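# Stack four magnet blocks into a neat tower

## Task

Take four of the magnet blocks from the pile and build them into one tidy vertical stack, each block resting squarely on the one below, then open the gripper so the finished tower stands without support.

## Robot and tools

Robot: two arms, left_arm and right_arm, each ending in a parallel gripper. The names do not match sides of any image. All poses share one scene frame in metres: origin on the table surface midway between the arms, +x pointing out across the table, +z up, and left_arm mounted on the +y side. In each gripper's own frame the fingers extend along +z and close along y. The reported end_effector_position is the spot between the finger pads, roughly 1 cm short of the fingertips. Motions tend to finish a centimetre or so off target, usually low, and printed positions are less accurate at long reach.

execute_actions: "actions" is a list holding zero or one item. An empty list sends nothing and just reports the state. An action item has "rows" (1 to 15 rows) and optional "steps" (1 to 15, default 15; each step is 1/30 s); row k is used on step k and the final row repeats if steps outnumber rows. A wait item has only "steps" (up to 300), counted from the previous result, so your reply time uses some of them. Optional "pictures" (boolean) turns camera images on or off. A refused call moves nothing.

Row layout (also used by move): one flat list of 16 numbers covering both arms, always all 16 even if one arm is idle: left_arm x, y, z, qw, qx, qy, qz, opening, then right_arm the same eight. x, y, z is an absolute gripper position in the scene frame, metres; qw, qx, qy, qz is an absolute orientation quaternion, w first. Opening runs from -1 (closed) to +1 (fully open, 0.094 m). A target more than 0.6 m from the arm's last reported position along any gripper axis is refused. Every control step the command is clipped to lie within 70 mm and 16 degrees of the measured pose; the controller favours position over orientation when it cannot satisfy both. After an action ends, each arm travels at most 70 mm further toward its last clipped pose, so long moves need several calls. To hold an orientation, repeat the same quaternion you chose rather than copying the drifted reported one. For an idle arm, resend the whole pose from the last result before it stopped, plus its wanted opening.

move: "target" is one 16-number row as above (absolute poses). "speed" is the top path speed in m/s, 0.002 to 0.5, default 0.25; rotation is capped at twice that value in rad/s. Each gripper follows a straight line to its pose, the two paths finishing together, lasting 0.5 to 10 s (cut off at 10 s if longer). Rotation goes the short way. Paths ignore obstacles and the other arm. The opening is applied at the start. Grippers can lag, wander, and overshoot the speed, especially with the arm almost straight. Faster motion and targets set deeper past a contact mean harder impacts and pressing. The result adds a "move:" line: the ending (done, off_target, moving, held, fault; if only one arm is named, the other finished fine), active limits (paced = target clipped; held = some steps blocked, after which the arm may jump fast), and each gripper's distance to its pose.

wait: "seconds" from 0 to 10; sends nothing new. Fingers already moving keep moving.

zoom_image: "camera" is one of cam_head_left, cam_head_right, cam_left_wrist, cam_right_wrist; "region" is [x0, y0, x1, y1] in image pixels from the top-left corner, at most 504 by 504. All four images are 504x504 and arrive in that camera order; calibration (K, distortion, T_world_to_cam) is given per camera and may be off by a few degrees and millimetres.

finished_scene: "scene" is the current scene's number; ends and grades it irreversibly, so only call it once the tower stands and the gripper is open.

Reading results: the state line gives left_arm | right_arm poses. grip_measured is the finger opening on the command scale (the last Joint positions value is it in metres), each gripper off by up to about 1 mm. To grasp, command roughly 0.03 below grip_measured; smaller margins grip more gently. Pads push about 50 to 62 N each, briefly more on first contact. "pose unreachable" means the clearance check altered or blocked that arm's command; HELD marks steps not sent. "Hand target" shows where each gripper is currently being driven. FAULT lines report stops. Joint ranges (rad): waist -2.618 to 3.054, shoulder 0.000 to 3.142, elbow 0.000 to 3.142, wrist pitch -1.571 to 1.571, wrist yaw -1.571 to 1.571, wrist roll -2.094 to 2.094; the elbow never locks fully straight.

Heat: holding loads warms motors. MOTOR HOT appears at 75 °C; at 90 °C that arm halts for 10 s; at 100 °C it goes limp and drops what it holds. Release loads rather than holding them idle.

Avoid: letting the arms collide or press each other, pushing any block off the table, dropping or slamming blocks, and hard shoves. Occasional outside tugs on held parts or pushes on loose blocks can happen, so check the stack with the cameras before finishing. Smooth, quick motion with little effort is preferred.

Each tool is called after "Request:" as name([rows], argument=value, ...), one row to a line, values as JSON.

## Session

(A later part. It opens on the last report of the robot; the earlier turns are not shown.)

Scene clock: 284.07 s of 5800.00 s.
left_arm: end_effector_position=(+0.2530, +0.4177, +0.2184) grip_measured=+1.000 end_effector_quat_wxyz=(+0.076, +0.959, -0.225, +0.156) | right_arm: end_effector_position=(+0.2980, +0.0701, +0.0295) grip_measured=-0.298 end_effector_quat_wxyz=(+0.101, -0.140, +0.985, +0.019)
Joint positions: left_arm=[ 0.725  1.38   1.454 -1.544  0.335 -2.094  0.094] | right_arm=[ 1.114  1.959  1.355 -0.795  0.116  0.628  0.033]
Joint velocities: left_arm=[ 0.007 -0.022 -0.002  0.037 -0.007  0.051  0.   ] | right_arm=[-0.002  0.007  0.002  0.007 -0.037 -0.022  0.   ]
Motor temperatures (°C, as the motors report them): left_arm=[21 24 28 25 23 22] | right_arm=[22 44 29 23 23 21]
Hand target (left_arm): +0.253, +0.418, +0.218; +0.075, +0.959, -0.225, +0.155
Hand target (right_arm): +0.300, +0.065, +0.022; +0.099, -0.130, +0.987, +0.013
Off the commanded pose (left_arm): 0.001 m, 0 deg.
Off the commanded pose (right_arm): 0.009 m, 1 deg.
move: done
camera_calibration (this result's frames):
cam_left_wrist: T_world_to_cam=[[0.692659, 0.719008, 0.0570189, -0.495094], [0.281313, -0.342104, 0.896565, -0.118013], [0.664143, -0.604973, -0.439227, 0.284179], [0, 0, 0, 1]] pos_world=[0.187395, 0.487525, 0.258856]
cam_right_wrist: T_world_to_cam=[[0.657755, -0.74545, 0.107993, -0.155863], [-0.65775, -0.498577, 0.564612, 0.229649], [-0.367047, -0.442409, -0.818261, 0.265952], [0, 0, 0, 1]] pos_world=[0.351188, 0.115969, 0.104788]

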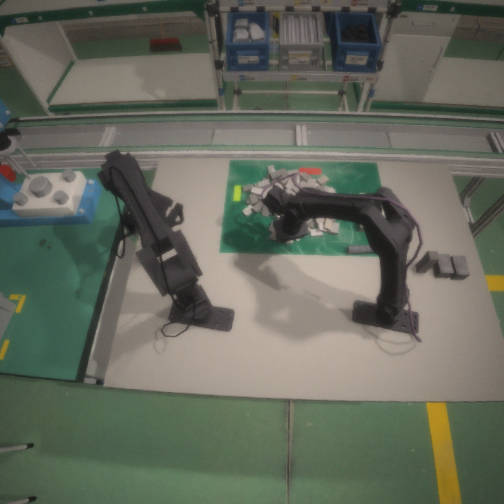

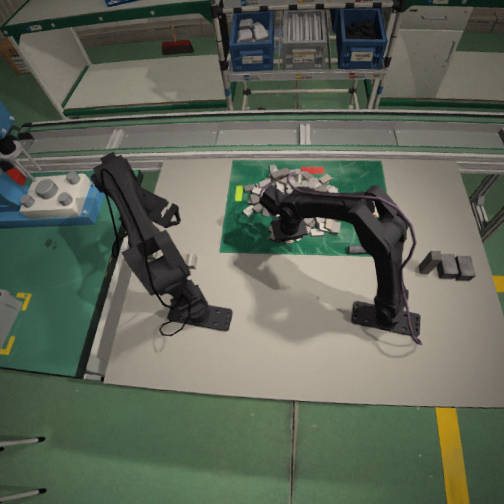

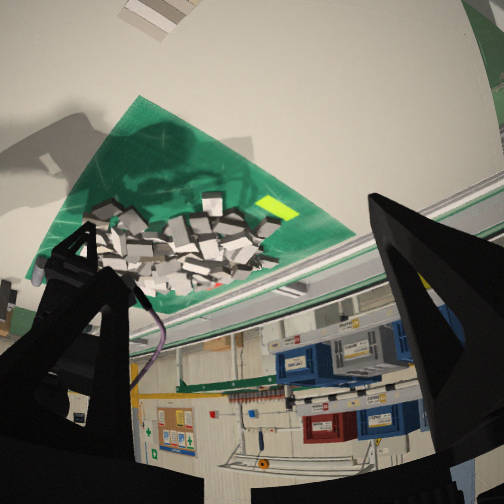

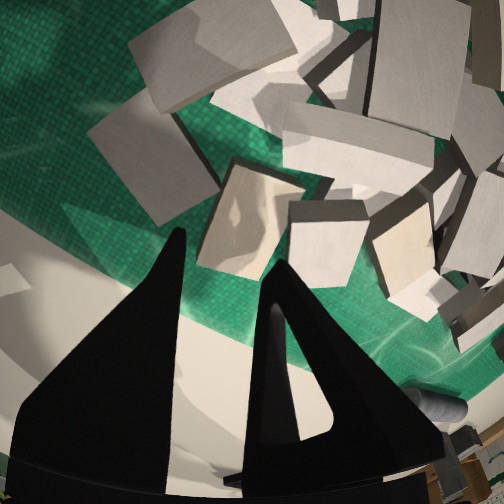

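Request:
move(target=[0.2527,0.4181,0.2182,0.075,0.959,-0.225,0.155,1,0.301,0.060,0.020,0.099,-0.13,0.9865,0.013,-0.3], speed=0.04)

Scene clock: 286.20 s of 5800.00 s.
left_arm: end_effector_position=(+0.2530, +0.4177, +0.2184) grip_measured=+1.000 end_effector_quat_wxyz=(+0.076, +0.959, -0.225, +0.156) | right_arm: end_effector_position=(+0.3005, +0.0642, +0.0244) grip_measured=-0.298 end_effector_quat_wxyz=(+0.100, -0.131, +0.986, +0.017)
Joint positions: left_arm=[ 0.725  1.38   1.454 -1.544  0.335 -2.094  0.094] | right_arm=[ 1.1    1.959  1.334 -0.778  0.116  0.631  0.033]
Joint velocities: left_arm=[-0.012  0.017  0.007  0.022  0.037 -0.007  0.   ] | right_arm=[ 0.002  0.002  0.002 -0.007  0.022  0.007  0.   ]
Motor temperatures (°C, as the motors report them): left_arm=[21 24 28 25 23 22] | right_arm=[22 44 29 23 23 21]
Hand target (left_arm): +0.253, +0.418, +0.218; +0.075, +0.959, -0.225, +0.155
Hand target (right_arm): +0.301, +0.060, +0.020; +0.099, -0.130, +0.986, +0.013
Off the commanded pose (left_arm): 0.001 m, 0 deg.
Off the commanded pose (right_arm): 0.006 m, 0 deg.
move: done
camera_calibration (this result's frames):
cam_left_wrist: T_world_to_cam=[[0.692659, 0.719008, 0.0570189, -0.495094], [0.281313, -0.342104, 0.896565, -0.118013], [0.664143, -0.604973, -0.439227, 0.284179], [0, 0, 0, 1]] pos_world=[0.187395, 0.487525, 0.258856]
cam_right_wrist: T_world_to_cam=[[0.645491, -0.756048, 0.108316, -0.157022], [-0.664437, -0.485931, 0.567798, 0.232275], [-0.376649, -0.438477, -0.816011, 0.262608], [0, 0, 0, 1]] pos_world=[0.3546, 0.109301, 0.0994136]

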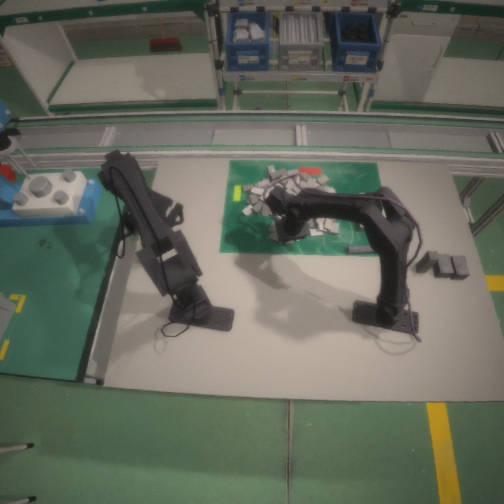

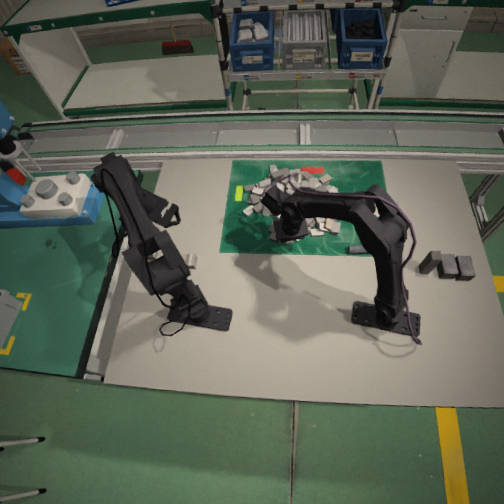

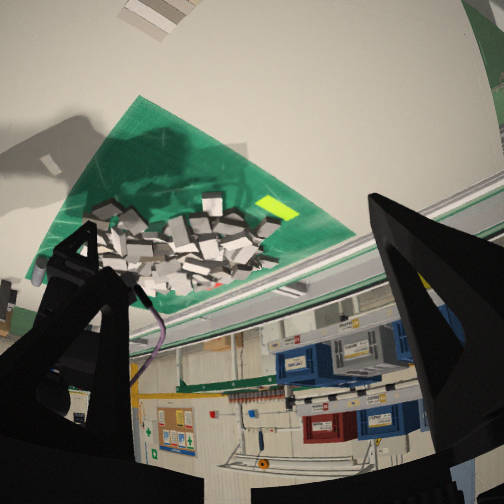

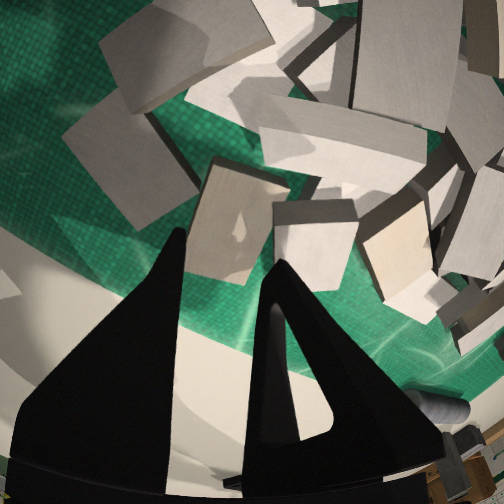

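Request:
move(target=[0.2527,0.4181,0.2182,0.075,0.959,-0.225,0.155,1,0.298,0.065,0.004,0.099,-0.13,0.9865,0.013,-0.32], speed=0.03)

Scene clock: 288.33 s of 5800.00 s.
left_arm: end_effector_position=(+0.2530, +0.4177, +0.2184) grip_measured=+1.000 end_effector_quat_wxyz=(+0.076, +0.959, -0.225, +0.156) | right_arm: end_effector_position=(+0.3040, +0.0681, +0.0231) grip_measured=-0.318 end_effector_quat_wxyz=(+0.112, -0.129, +0.985, +0.023)
Joint positions: left_arm=[ 0.725  1.38   1.454 -1.544  0.335 -2.094  0.094] | right_arm=[ 1.103  1.959  1.323 -0.741  0.123  0.635  0.032]
Joint velocities: left_arm=[-0.007 -0.002 -0.002  0.051 -0.066  0.007  0.   ] | right_arm=[ 0.002 -0.022 -0.007  0.007 -0.081  0.095  0.001]
Motor temperatures (°C, as the motors report them): left_arm=[21 24 28 25 23 22] | right_arm=[22 43 28 23 23 21]
Hand target (left_arm): +0.253, +0.418, +0.218; +0.075, +0.959, -0.225, +0.155
Hand target (right_arm): +0.297, +0.064, +0.005; +0.099, -0.130, +0.986, +0.013
Off the commanded pose (left_arm): 0.001 m, 0 deg.
Off the commanded pose (right_arm): 0.020 m, 2 deg.
move: off_target (right_arm)
camera_calibration (this result's frames):
cam_left_wrist: T_world_to_cam=[[0.692659, 0.719008, 0.0570189, -0.495094], [0.281313, -0.342104, 0.896565, -0.118013], [0.664143, -0.604973, -0.439227, 0.284179], [0, 0, 0, 1]] pos_world=[0.187395, 0.487525, 0.258856]
cam_right_wrist: T_world_to_cam=[[0.640788, -0.759918, 0.109156, -0.154513], [-0.677957, -0.493403, 0.544911, 0.242494], [-0.36023, -0.423175, -0.831358, 0.258908], [0, 0, 0, 1]] pos_world=[0.356678, 0.111794, 0.099974]

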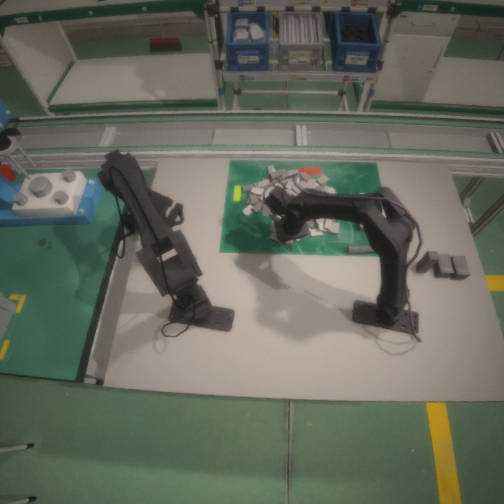

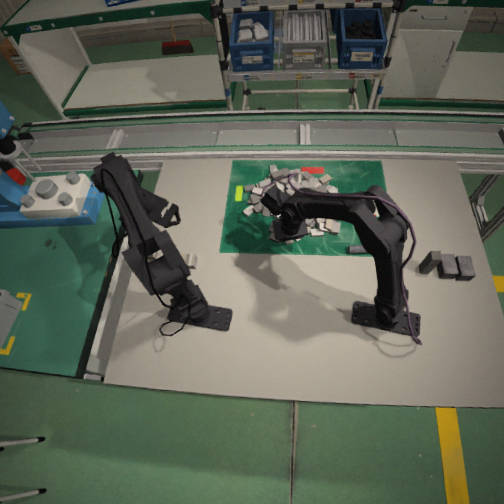

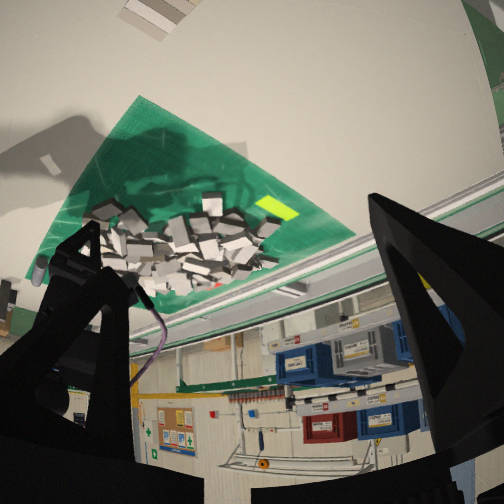

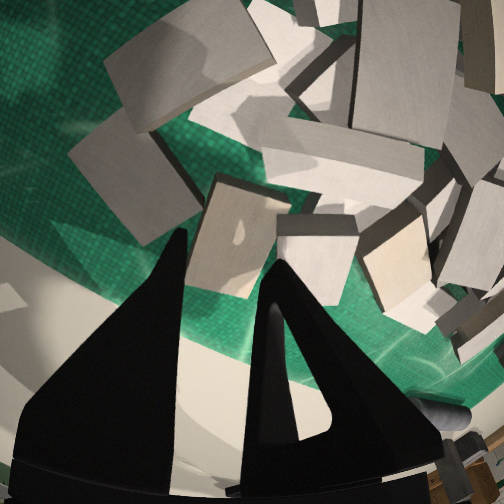

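Request:
move(target=[0.2527,0.4181,0.2182,0.075,0.959,-0.225,0.155,1,0.276,0.059,0.006,0.099,-0.13,0.9865,0.013,-0.3], speed=0.05)

Scene clock: 291.83 s of 5800.00 s.
left_arm: end_effector_position=(+0.2530, +0.4177, +0.2184) grip_measured=+1.000 end_effector_quat_wxyz=(+0.076, +0.959, -0.225, +0.156) | right_arm: end_effector_position=(+0.2919, +0.0654, +0.0173) grip_measured=-0.302 end_effector_quat_wxyz=(+0.123, -0.127, +0.984, +0.022)
Joint positions: left_arm=[ 0.725  1.38   1.454 -1.544  0.335 -2.094  0.094] | right_arm=[ 1.134  1.926  1.247 -0.687  0.147  0.667  0.033]
Joint velocities: left_arm=[-0.007 -0.017 -0.007 -0.051 -0.095 -0.007  0.   ] | right_arm=[-0.002 -0.002  0.002  0.022  0.051  0.037 -0.001]
Motor temperatures (°C, as the motors report them): left_arm=[21 24 28 25 23 22] | right_arm=[22 43 28 23 23 21]
Hand target (left_arm): +0.253, +0.418, +0.218; +0.075, +0.959, -0.225, +0.155
Hand target (right_arm): +0.277, +0.058, +0.007; +0.100, -0.130, +0.986, +0.012
Off the commanded pose (left_arm): 0.001 m, 0 deg.
Off the commanded pose (right_arm): 0.021 m, 3 deg.
move: off_target (right_arm)
camera_calibration (this result's frames):
cam_left_wrist: T_world_to_cam=[[0.692659, 0.719008, 0.0570189, -0.495094], [0.281313, -0.342104, 0.896565, -0.118013], [0.664143, -0.604973, -0.439227, 0.284179], [0, 0, 0, 1]] pos_world=[0.187395, 0.487525, 0.258856]
cam_right_wrist: T_world_to_cam=[[0.6346, -0.762977, 0.123082, -0.146404], [-0.692429, -0.490581, 0.529029, 0.24039], [-0.343255, -0.420948, -0.83963, 0.243577], [0, 0, 0, 1]] pos_world=[0.34297, 0.108761, 0.0953609]

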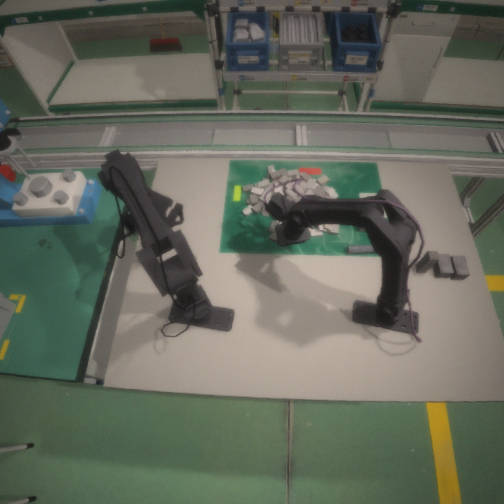

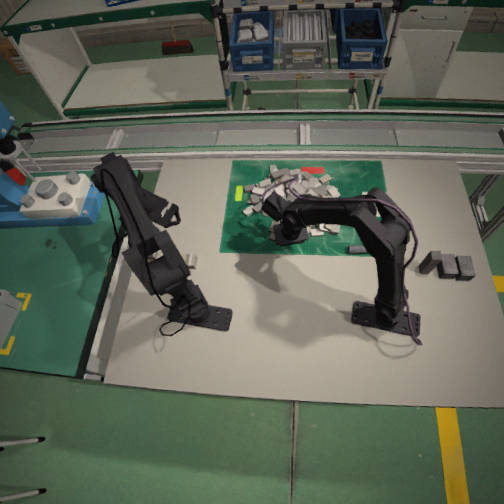

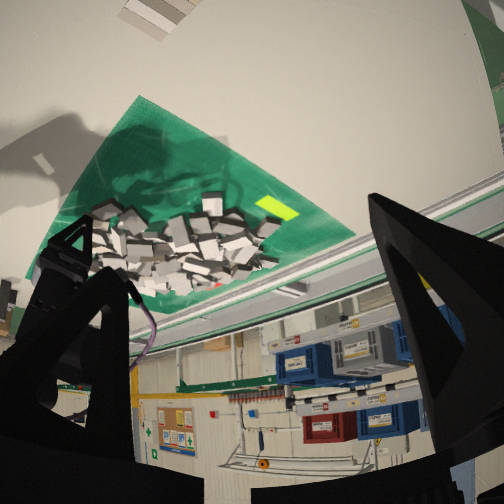

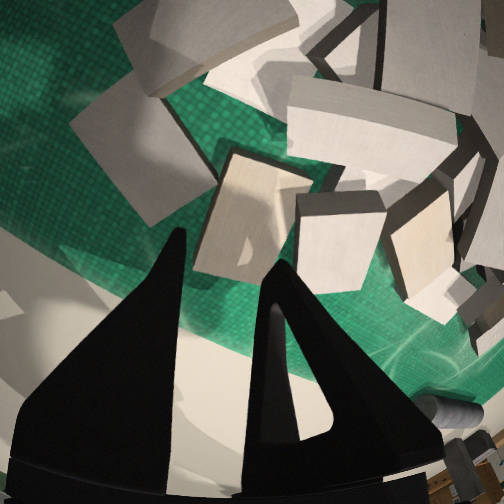

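Request:
move(target=[0.2527,0.4181,0.2182,0.075,0.959,-0.225,0.155,1,0.272,0.056,0.016,0.099,-0.13,0.9865,0.013,-0.3], speed=0.05)

Scene clock: 293.90 s of 5800.00 s.
left_arm: end_effector_position=(+0.2530, +0.4177, +0.2184) grip_measured=+1.000 end_effector_quat_wxyz=(+0.076, +0.959, -0.225, +0.156) | right_arm: end_effector_position=(+0.2807, +0.0613, +0.0163) grip_measured=-0.302 end_effector_quat_wxyz=(+0.109, -0.130, +0.985, +0.018)
Joint positions: left_arm=[ 0.725  1.38   1.454 -1.544  0.335 -2.094  0.094] | right_arm=[ 1.145  1.912  1.229 -0.71   0.135  0.677  0.033]
Joint velocities: left_arm=[-0.002 -0.012  0.017  0.081  0.022 -0.051  0.   ] | right_arm=[ 0.007 -0.007 -0.012  0.051  0.007  0.007  0.   ]
Motor temperatures (°C, as the motors report them): left_arm=[21 24 28 25 23 22] | right_arm=[22 43 28 23 23 21]
Hand target (left_arm): +0.253, +0.418, +0.218; +0.075, +0.959, -0.225, +0.155
Hand target (right_arm): +0.272, +0.056, +0.016; +0.099, -0.130, +0.986, +0.013
Off the commanded pose (left_arm): 0.001 m, 0 deg.
Off the commanded pose (right_arm): 0.010 m, 1 deg.
move: done
camera_calibration (this result's frames):
cam_left_wrist: T_world_to_cam=[[0.692659, 0.719008, 0.0570189, -0.495094], [0.281313, -0.342104, 0.896565, -0.118013], [0.664143, -0.604973, -0.439227, 0.284179], [0, 0, 0, 1]] pos_world=[0.187395, 0.487525, 0.258856]
cam_right_wrist: T_world_to_cam=[[0.640902, -0.758892, 0.115445, -0.144245], [-0.676249, -0.487028, 0.552712, 0.226004], [-0.363224, -0.432304, -0.825337, 0.243277], [0, 0, 0, 1]] pos_world=[0.333646, 0.105774, 0.0925223]

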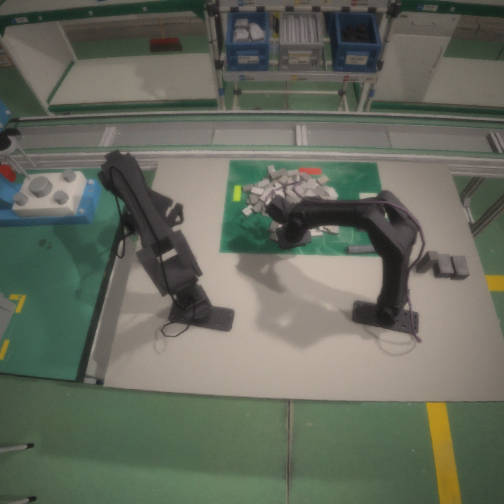

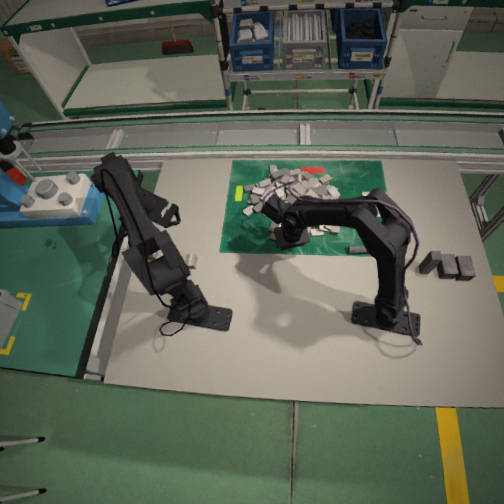

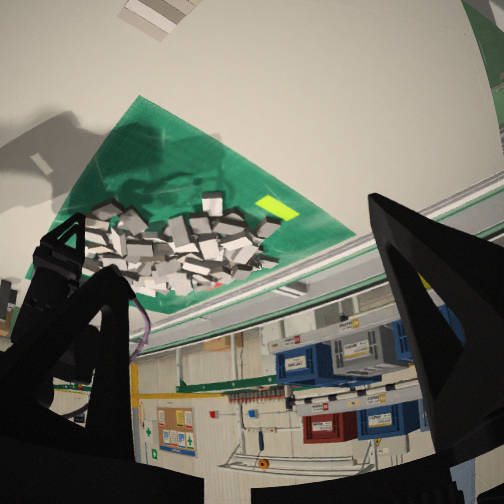

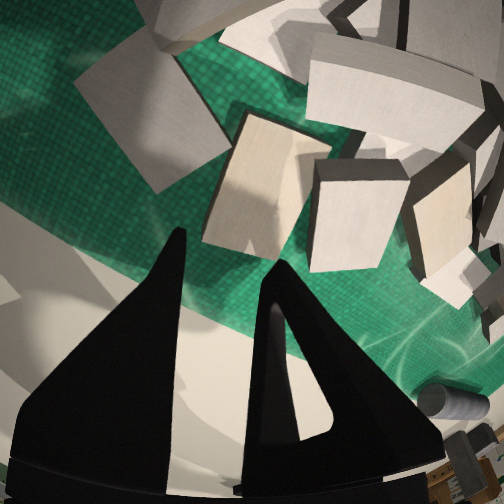

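Request:
move(target=[0.2527,0.4181,0.2182,0.075,0.959,-0.225,0.155,1,0.277,0.052,0.004,0.099,-0.13,0.9865,0.013,-0.3], speed=0.04)

Scene clock: 296.20 s of 5800.00 s.
left_arm: end_effector_position=(+0.2530, +0.4177, +0.2184) grip_measured=+1.000 end_effector_quat_wxyz=(+0.076, +0.959, -0.225, +0.156) | right_arm: end_effector_position=(+0.2778, +0.0554, +0.0093) grip_measured=-0.302 end_effector_quat_wxyz=(+0.104, -0.129, +0.986, +0.014)
Joint positions: left_arm=[ 0.725  1.38   1.454 -1.544  0.335 -2.094  0.094] | right_arm=[ 1.141  1.912  1.201 -0.696  0.131  0.675  0.033]
Joint velocities: left_arm=[-0.012  0.002 -0.012 -0.081  0.022  0.022  0.   ] | right_arm=[-0.007 -0.027  0.002  0.081 -0.037 -0.11  -0.   ]
Motor temperatures (°C, as the motors report them): left_arm=[21 24 28 25 23 22] | right_arm=[22 43 28 23 23 21]
Hand target (left_arm): +0.253, +0.418, +0.218; +0.075, +0.959, -0.225, +0.155
Hand target (right_arm): +0.277, +0.052, +0.004; +0.099, -0.130, +0.987, +0.013
Off the commanded pose (left_arm): 0.001 m, 0 deg.
Off the commanded pose (right_arm): 0.006 m, 1 deg.
move: done
camera_calibration (this result's frames):
cam_left_wrist: T_world_to_cam=[[0.692659, 0.719008, 0.0570189, -0.495094], [0.281313, -0.342104, 0.896565, -0.118013], [0.664143, -0.604973, -0.439227, 0.284179], [0, 0, 0, 1]] pos_world=[0.187395, 0.487525, 0.258856]
cam_right_wrist: T_world_to_cam=[[0.640779, -0.758942, 0.115801, -0.14591], [-0.671277, -0.480673, 0.564217, 0.223193], [-0.372546, -0.439273, -0.817465, 0.236776], [0, 0, 0, 1]] pos_world=[0.33153, 0.100555, 0.0845236]

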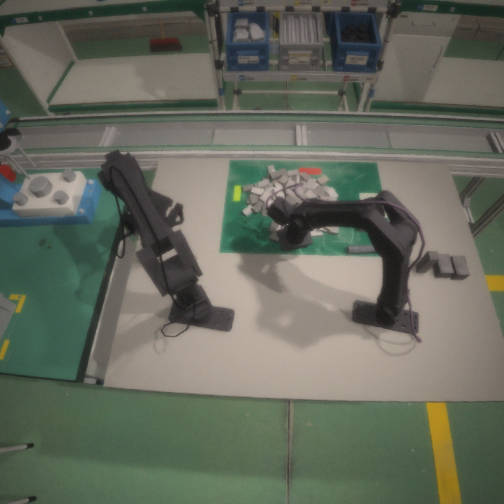

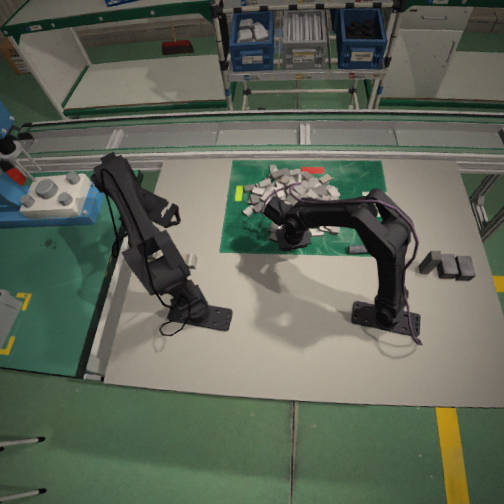

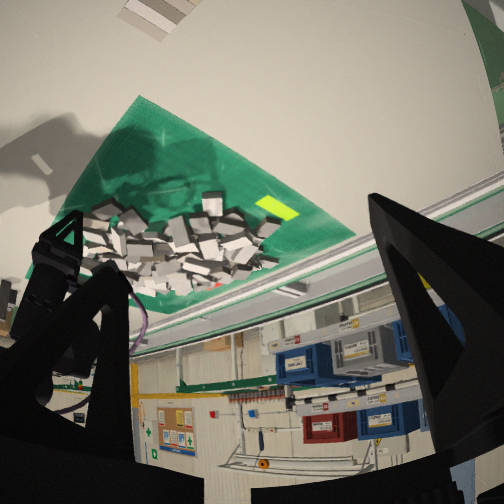

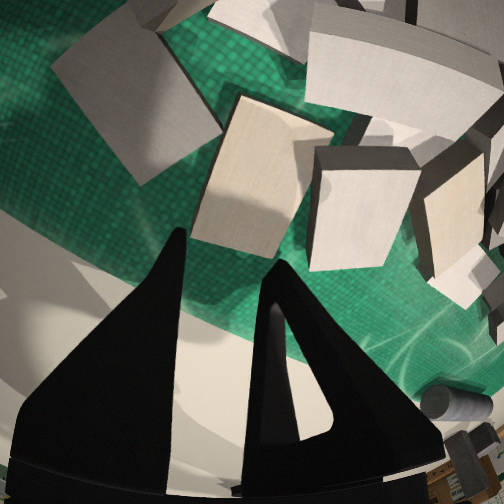

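Centred. Slide forward.

Request:
move(target=[0.2527,0.4181,0.2182,0.075,0.959,-0.225,0.155,1,0.304,0.061,0.011,0.099,-0.13,0.9865,0.013,-0.3], speed=0.03)

Scene clock: 298.40 s of 5800.00 s.
left_arm: end_effector_position=(+0.2530, +0.4177, +0.2184) grip_measured=+1.000 end_effector_quat_wxyz=(+0.076, +0.959, -0.225, +0.156) | right_arm: end_effector_position=(+0.2975, +0.0642, +0.0114) grip_measured=-0.302 end_effector_quat_wxyz=(+0.099, -0.131, +0.986, +0.022)
Joint positions: left_arm=[ 0.725  1.38   1.454 -1.544  0.335 -2.094  0.094] | right_arm=[ 1.102  1.968  1.29  -0.72   0.107  0.634  0.033]
Joint velocities: left_arm=[0.002 0.002 0.017 0.037 0.007 0.022 0.   ] | right_arm=[ 0.007  0.012  0.022 -0.051 -0.022 -0.066 -0.001]
Motor temperatures (°C, as the motors report them): left_arm=[21 24 28 25 23 22] | right_arm=[22 43 28 23 23 21]
Hand target (left_arm): +0.253, +0.418, +0.218; +0.075, +0.959, -0.225, +0.155
Hand target (right_arm): +0.304, +0.061, +0.011; +0.099, -0.130, +0.987, +0.014
Off the commanded pose (left_arm): 0.001 m, 0 deg.
Off the commanded pose (right_arm): 0.007 m, 1 deg.
move: done
camera_calibration (this result's frames):
cam_left_wrist: T_world_to_cam=[[0.692659, 0.719008, 0.0570189, -0.495094], [0.281313, -0.342104, 0.896565, -0.118013], [0.664143, -0.604973, -0.439227, 0.284179], [0, 0, 0, 1]] pos_world=[0.187395, 0.487525, 0.258856]
cam_right_wrist: T_world_to_cam=[[0.646258, -0.756813, 0.097898, -0.153715], [-0.661939, -0.492107, 0.565392, 0.237391], [-0.37972, -0.430192, -0.818992, 0.251306], [0, 0, 0, 1]] pos_world=[0.351903, 0.108598, 0.0866464]

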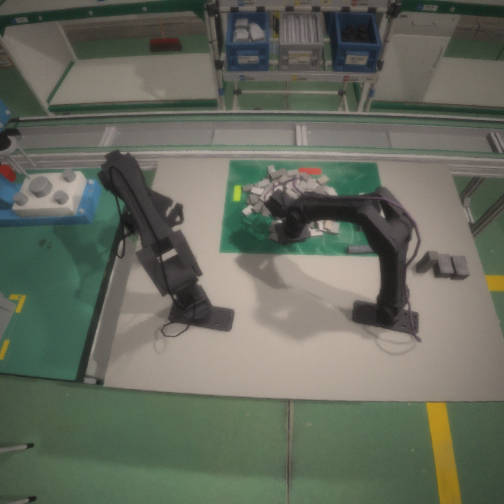

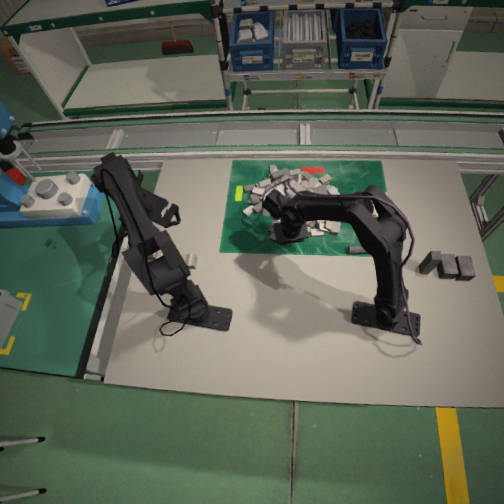

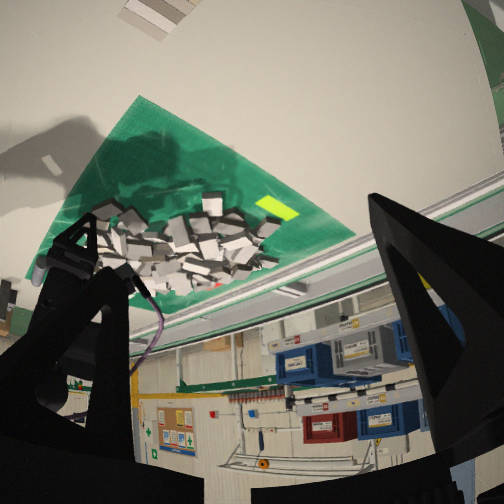

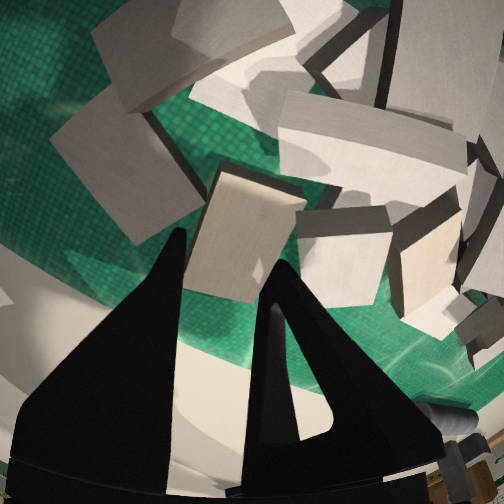

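Request:
move(target=[0.2527,0.4181,0.2182,0.075,0.959,-0.225,0.155,1,0.299,0.064,0.011,0.099,-0.13,0.9865,0.013,-0.5], speed=0.03)

Request:
move(target=[0.2527,0.4181,0.2182,0.075,0.959,-0.225,0.155,1,0.285,0.055,0.09,0.099,-0.13,0.9865,0.013,-0.5], speed=0.15)

Scene clock: 300.50 s of 5800.00 s.
left_arm: end_effector_position=(+0.2530, +0.4177, +0.2184) grip_measured=+1.000 end_effector_quat_wxyz=(+0.076, +0.959, -0.225, +0.156) | right_arm: end_effector_position=(+0.2975, +0.0643, +0.0115) grip_measured=-0.468 end_effector_quat_wxyz=(+0.099, -0.132, +0.986, +0.022)
Joint positions: left_arm=[ 0.725  1.38   1.454 -1.544  0.335 -2.094  0.094] | right_arm=[ 1.102  1.968  1.291 -0.721  0.106  0.632  0.025]
Joint velocities: left_arm=[-0.007 -0.002  0.007 -0.051  0.022  0.066  0.   ] | right_arm=[-0.007 -0.007 -0.012  0.051  0.022 -0.022  0.001]
Motor temperatures (°C, as the motors report them): left_arm=[21 24 28 25 23 22] | right_arm=[22 43 29 23 23 21]
Hand target (left_arm): +0.253, +0.418, +0.218; +0.075, +0.959, -0.225, +0.155
Hand target (right_arm): +0.299, +0.064, +0.011; +0.099, -0.130, +0.986, +0.013
Off the commanded pose (left_arm): 0.001 m, 0 deg.
Off the commanded pose (right_arm): 0.002 m, 1 deg.
move: done
camera_calibration (this result's frames):
cam_left_wrist: T_world_to_cam=[[0.692659, 0.719008, 0.0570189, -0.495094], [0.281313, -0.342104, 0.896565, -0.118013], [0.664143, -0.604973, -0.439227, 0.284179], [0, 0, 0, 1]] pos_world=[0.187395, 0.487525, 0.258856]
cam_right_wrist: T_world_to_cam=[[0.647737, -0.755549, 0.0978894, -0.154169], [-0.660893, -0.493313, 0.565564, 0.237129], [-0.379022, -0.431031, -0.818874, 0.251238], [0, 0, 0, 1]] pos_world=[0.351802, 0.108788, 0.0867118]

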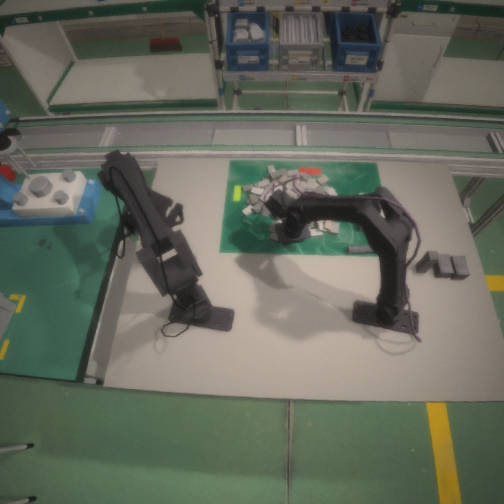

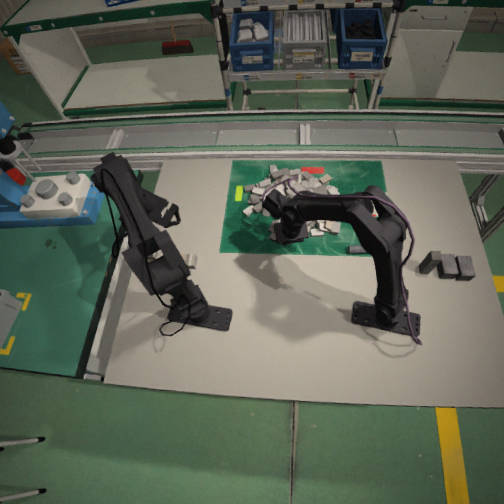

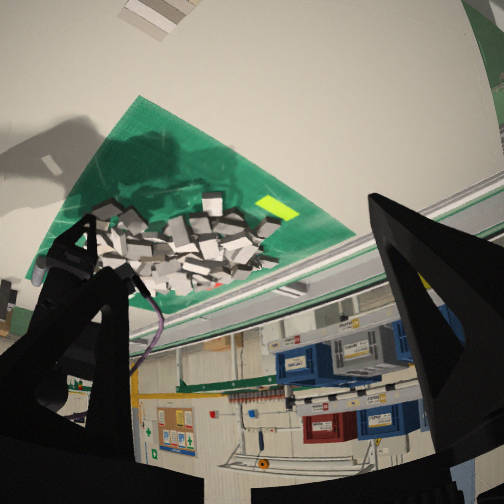

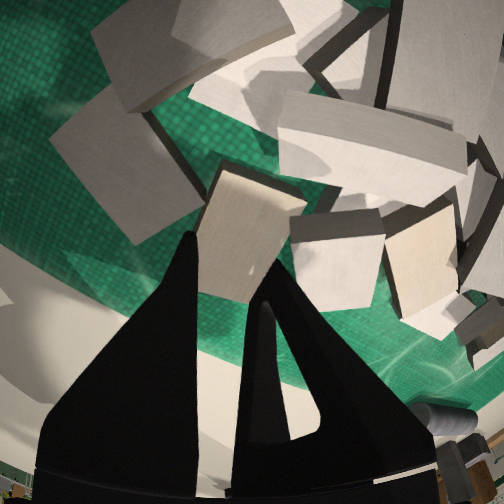

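Scene clock: 301.67 s of 5800.00 s.
left_arm: end_effector_position=(+0.2530, +0.4177, +0.2184) grip_measured=+1.000 end_effector_quat_wxyz=(+0.076, +0.959, -0.225, +0.156) | right_arm: end_effector_position=(+0.2853, +0.0546, +0.0826) grip_measured=-0.468 end_effector_quat_wxyz=(+0.092, -0.131, +0.987, +0.015)
Joint positions: left_arm=[ 0.725  1.38   1.454 -1.544  0.335 -2.094  0.094] | right_arm=[ 1.113  1.849  1.428 -0.998  0.109  0.646  0.025]
Joint velocities: left_arm=[-0.017  0.002 -0.012 -0.022  0.022 -0.022  0.   ] | right_arm=[0.002 0.002 0.027 0.007 0.007 0.037 0.   ]
Motor temperatures (°C, as the motors report them): left_arm=[21 24 28 25 23 22] | right_arm=[22 43 29 23 23 21]
Hand target (left_arm): +0.253, +0.418, +0.218; +0.075, +0.959, -0.225, +0.155
Hand target (right_arm): +0.286, +0.056, +0.090; +0.099, -0.130, +0.986, +0.013
Off the commanded pose (left_arm): 0.001 m, 0 deg.
Off the commanded pose (right_arm): 0.007 m, 1 deg.
move: done
camera_calibration (this result's frames):
cam_left_wrist: T_world_to_cam=[[0.692659, 0.719008, 0.0570189, -0.495094], [0.281313, -0.342104, 0.896565, -0.118013], [0.664143, -0.604973, -0.439227, 0.284179], [0, 0, 0, 1]] pos_world=[0.187395, 0.487525, 0.258856]
cam_right_wrist: T_world_to_cam=[[0.646416, -0.756051, 0.102632, -0.160543], [-0.655873, -0.48189, 0.581044, 0.180739], [-0.389842, -0.44291, -0.807375, 0.303408], [0, 0, 0, 1]] pos_world=[0.3406, 0.1001, 0.156424]

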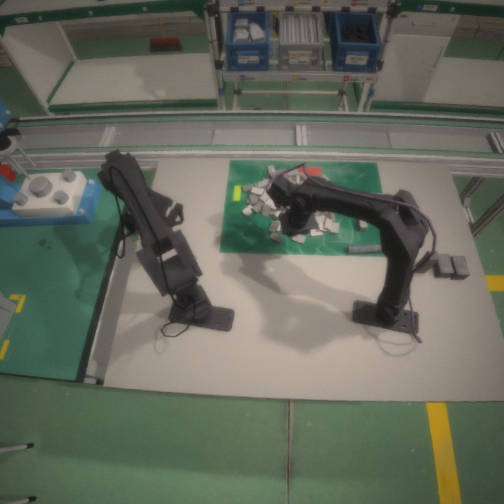

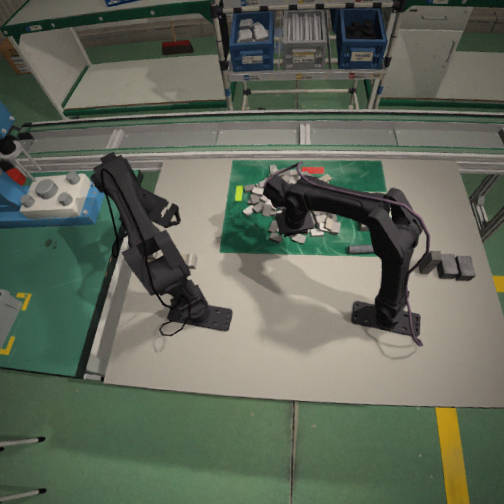

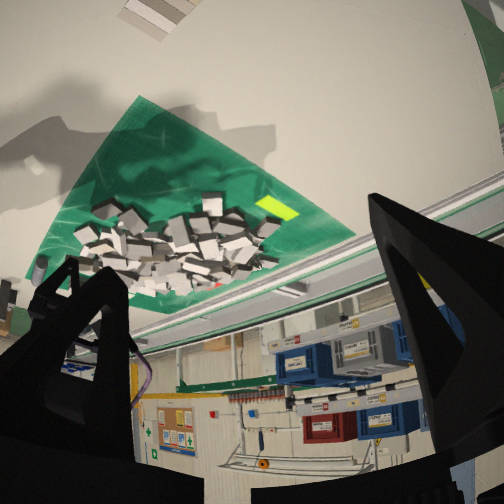

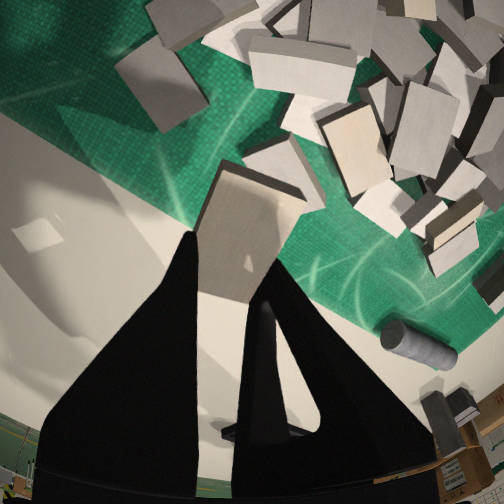

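Request:
move(target=[0.2527,0.4181,0.2182,0.075,0.959,-0.225,0.155,1,0.356,-0.193,0.085,0.10,0,0.995,0,-0.5], speed=0.25)

Request:
move(target=[0.2527,0.4181,0.2182,0.075,0.959,-0.225,0.155,1,0.356,-0.195,0.05,0.10,0,0.995,0,-0.5], speed=0.06)

Request:
zoom_image(camera="cam_right_wrist", region=[150,110,350,310])

Scene clock: 304.93 s of 5800.00 s.
left_arm: end_effector_position=(+0.2530, +0.4177, +0.2184) grip_measured=+1.000 end_effector_quat_wxyz=(+0.076, +0.959, -0.225, +0.156) | right_arm: end_effector_position=(+0.3553, -0.1921, +0.0828) grip_measured=-0.468 end_effector_quat_wxyz=(+0.087, +0.007, +0.996, +0.001)
Joint positions: left_arm=[ 0.725  1.38   1.454 -1.544  0.335 -2.094  0.094] | right_arm=[ 0.339  1.602  1.142 -0.939  0.023  0.155  0.025]
Joint velocities: left_arm=[-0.012 -0.007 -0.012 -0.022 -0.037  0.022  0.   ] | right_arm=[ 0.007  0.002  0.002  0.022 -0.022 -0.037  0.001]
Motor temperatures (°C, as the motors report them): left_arm=[21 24 28 25 23 22] | right_arm=[22 43 29 23 23 21]
Hand target (left_arm): +0.253, +0.418, +0.218; +0.075, +0.959, -0.225, +0.155
Hand target (right_arm): +0.358, -0.189, +0.085; +0.095, +0.001, +0.995, +0.008
Off the commanded pose (left_arm): 0.001 m, 0 deg.
Off the commanded pose (right_arm): 0.003 m, 2 deg.
move: done
camera_calibration (this result's frames):
cam_left_wrist: T_world_to_cam=[[0.692659, 0.719008, 0.0570189, -0.495094], [0.281313, -0.342104, 0.896565, -0.118013], [0.664143, -0.604973, -0.439227, 0.284179], [0, 0, 0, 1]] pos_world=[0.187395, 0.487525, 0.258856]
cam_right_wrist: T_world_to_cam=[[0.415478, -0.904339, 0.0977196, -0.338352], [-0.755338, -0.283161, 0.591002, 0.180403], [-0.506796, -0.31936, -0.800729, 0.286363], [0, 0, 0, 1]] pos_world=[0.421971, -0.163449, 0.155744]

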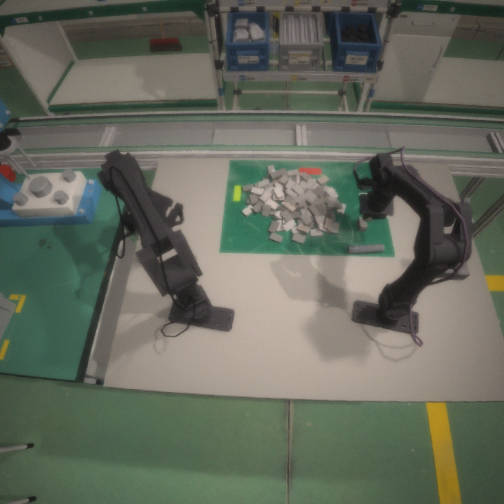

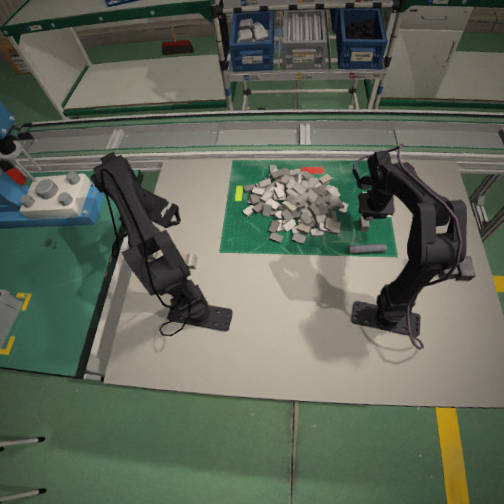

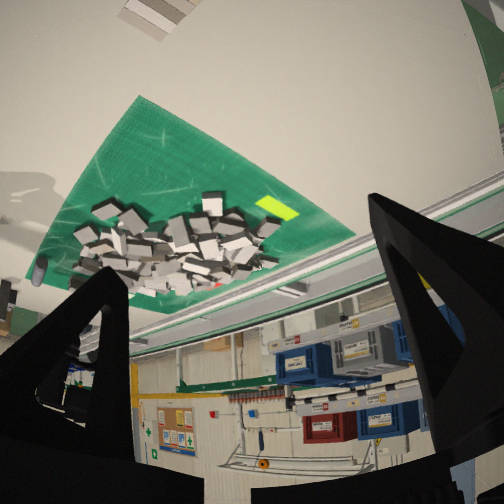

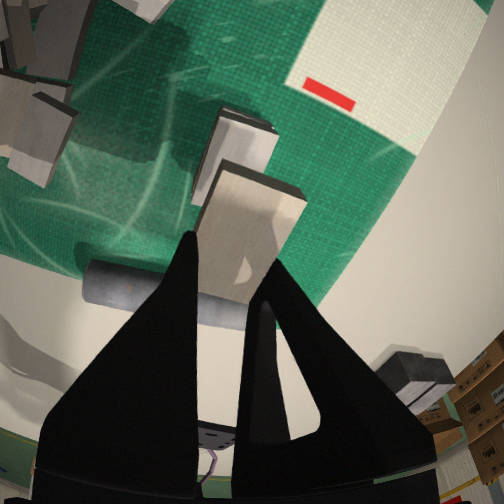

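Scene clock: 306.03 s of 5800.00 s.
left_arm: end_effector_position=(+0.2530, +0.4177, +0.2184) grip_measured=+1.000 end_effector_quat_wxyz=(+0.076, +0.959, -0.225, +0.156) | right_arm: end_effector_position=(+0.3563, -0.1919, +0.0567) grip_measured=-0.468 end_effector_quat_wxyz=(+0.105, +0.000, +0.995, +0.003)
Joint positions: left_arm=[ 0.725  1.38   1.454 -1.544  0.335 -2.094  0.094] | right_arm=[ 0.339  1.602  1.028 -0.788  0.023  0.141  0.025]
Joint velocities: left_arm=[-0.002  0.007 -0.002 -0.066  0.022  0.051  0.   ] | right_arm=[-0.007 -0.007 -0.007  0.007 -0.022  0.007  0.   ]
Motor temperatures (°C, as the motors report them): left_arm=[21 24 28 25 23 22] | right_arm=[22 42 29 23 23 21]
Hand target (left_arm): +0.253, +0.418, +0.218; +0.075, +0.959, -0.225, +0.155
Hand target (right_arm): +0.355, -0.195, +0.050; +0.100, +0.000, +0.995, +0.000
Off the commanded pose (left_arm): 0.001 m, 0 deg.
Off the commanded pose (right_arm): 0.007 m, 1 deg.
move: done
camera_calibration (this result's frames):
cam_left_wrist: T_world_to_cam=[[0.692659, 0.719008, 0.0570189, -0.495094], [0.281313, -0.342104, 0.896565, -0.118013], [0.664143, -0.604973, -0.439227, 0.284179], [0, 0, 0, 1]] pos_world=[0.187395, 0.487525, 0.258856]
cam_right_wrist: T_world_to_cam=[[0.424231, -0.898781, 0.110552, -0.338856], [-0.77206, -0.295188, 0.562839, 0.201807], [-0.473235, -0.324126, -0.81914, 0.254197], [0, 0, 0, 1]] pos_world=[0.419855, -0.162594, 0.132099]

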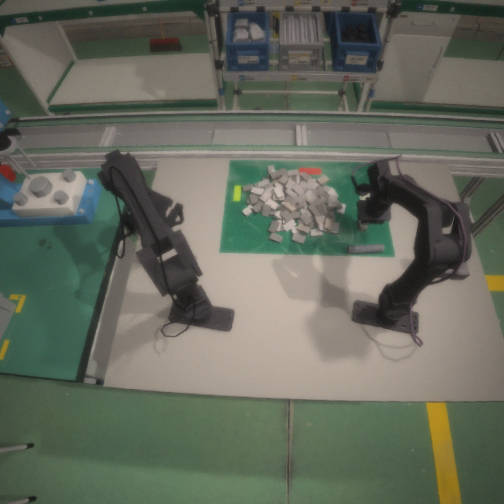

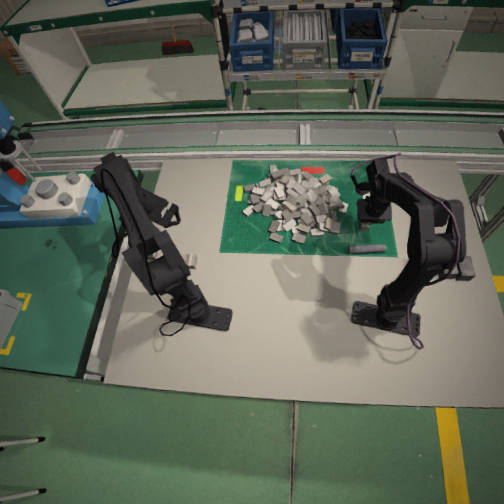

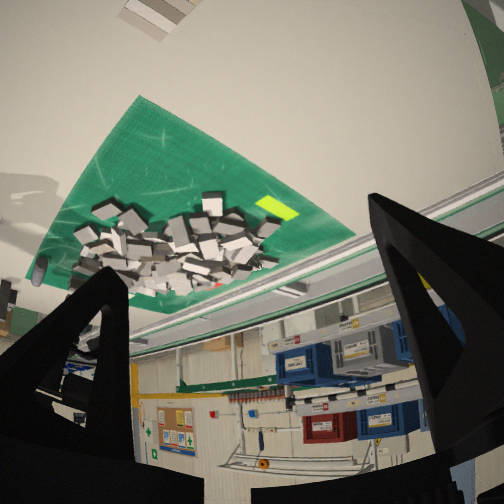

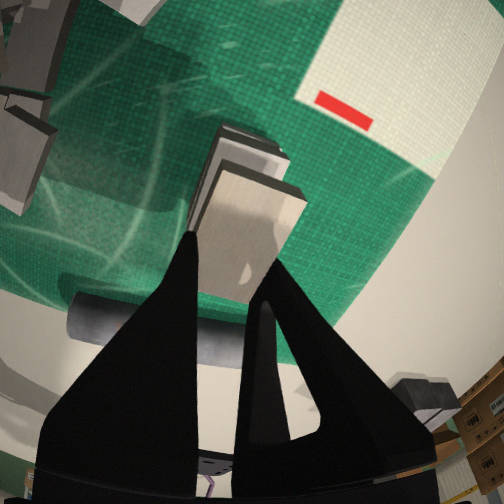

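Region (150, 110, 350, 310) of cam_right_wrist's 504x504 image, scaled by 2.520, with more detail than that image has.

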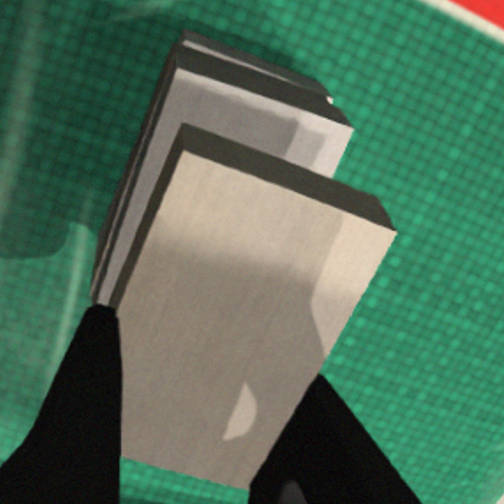

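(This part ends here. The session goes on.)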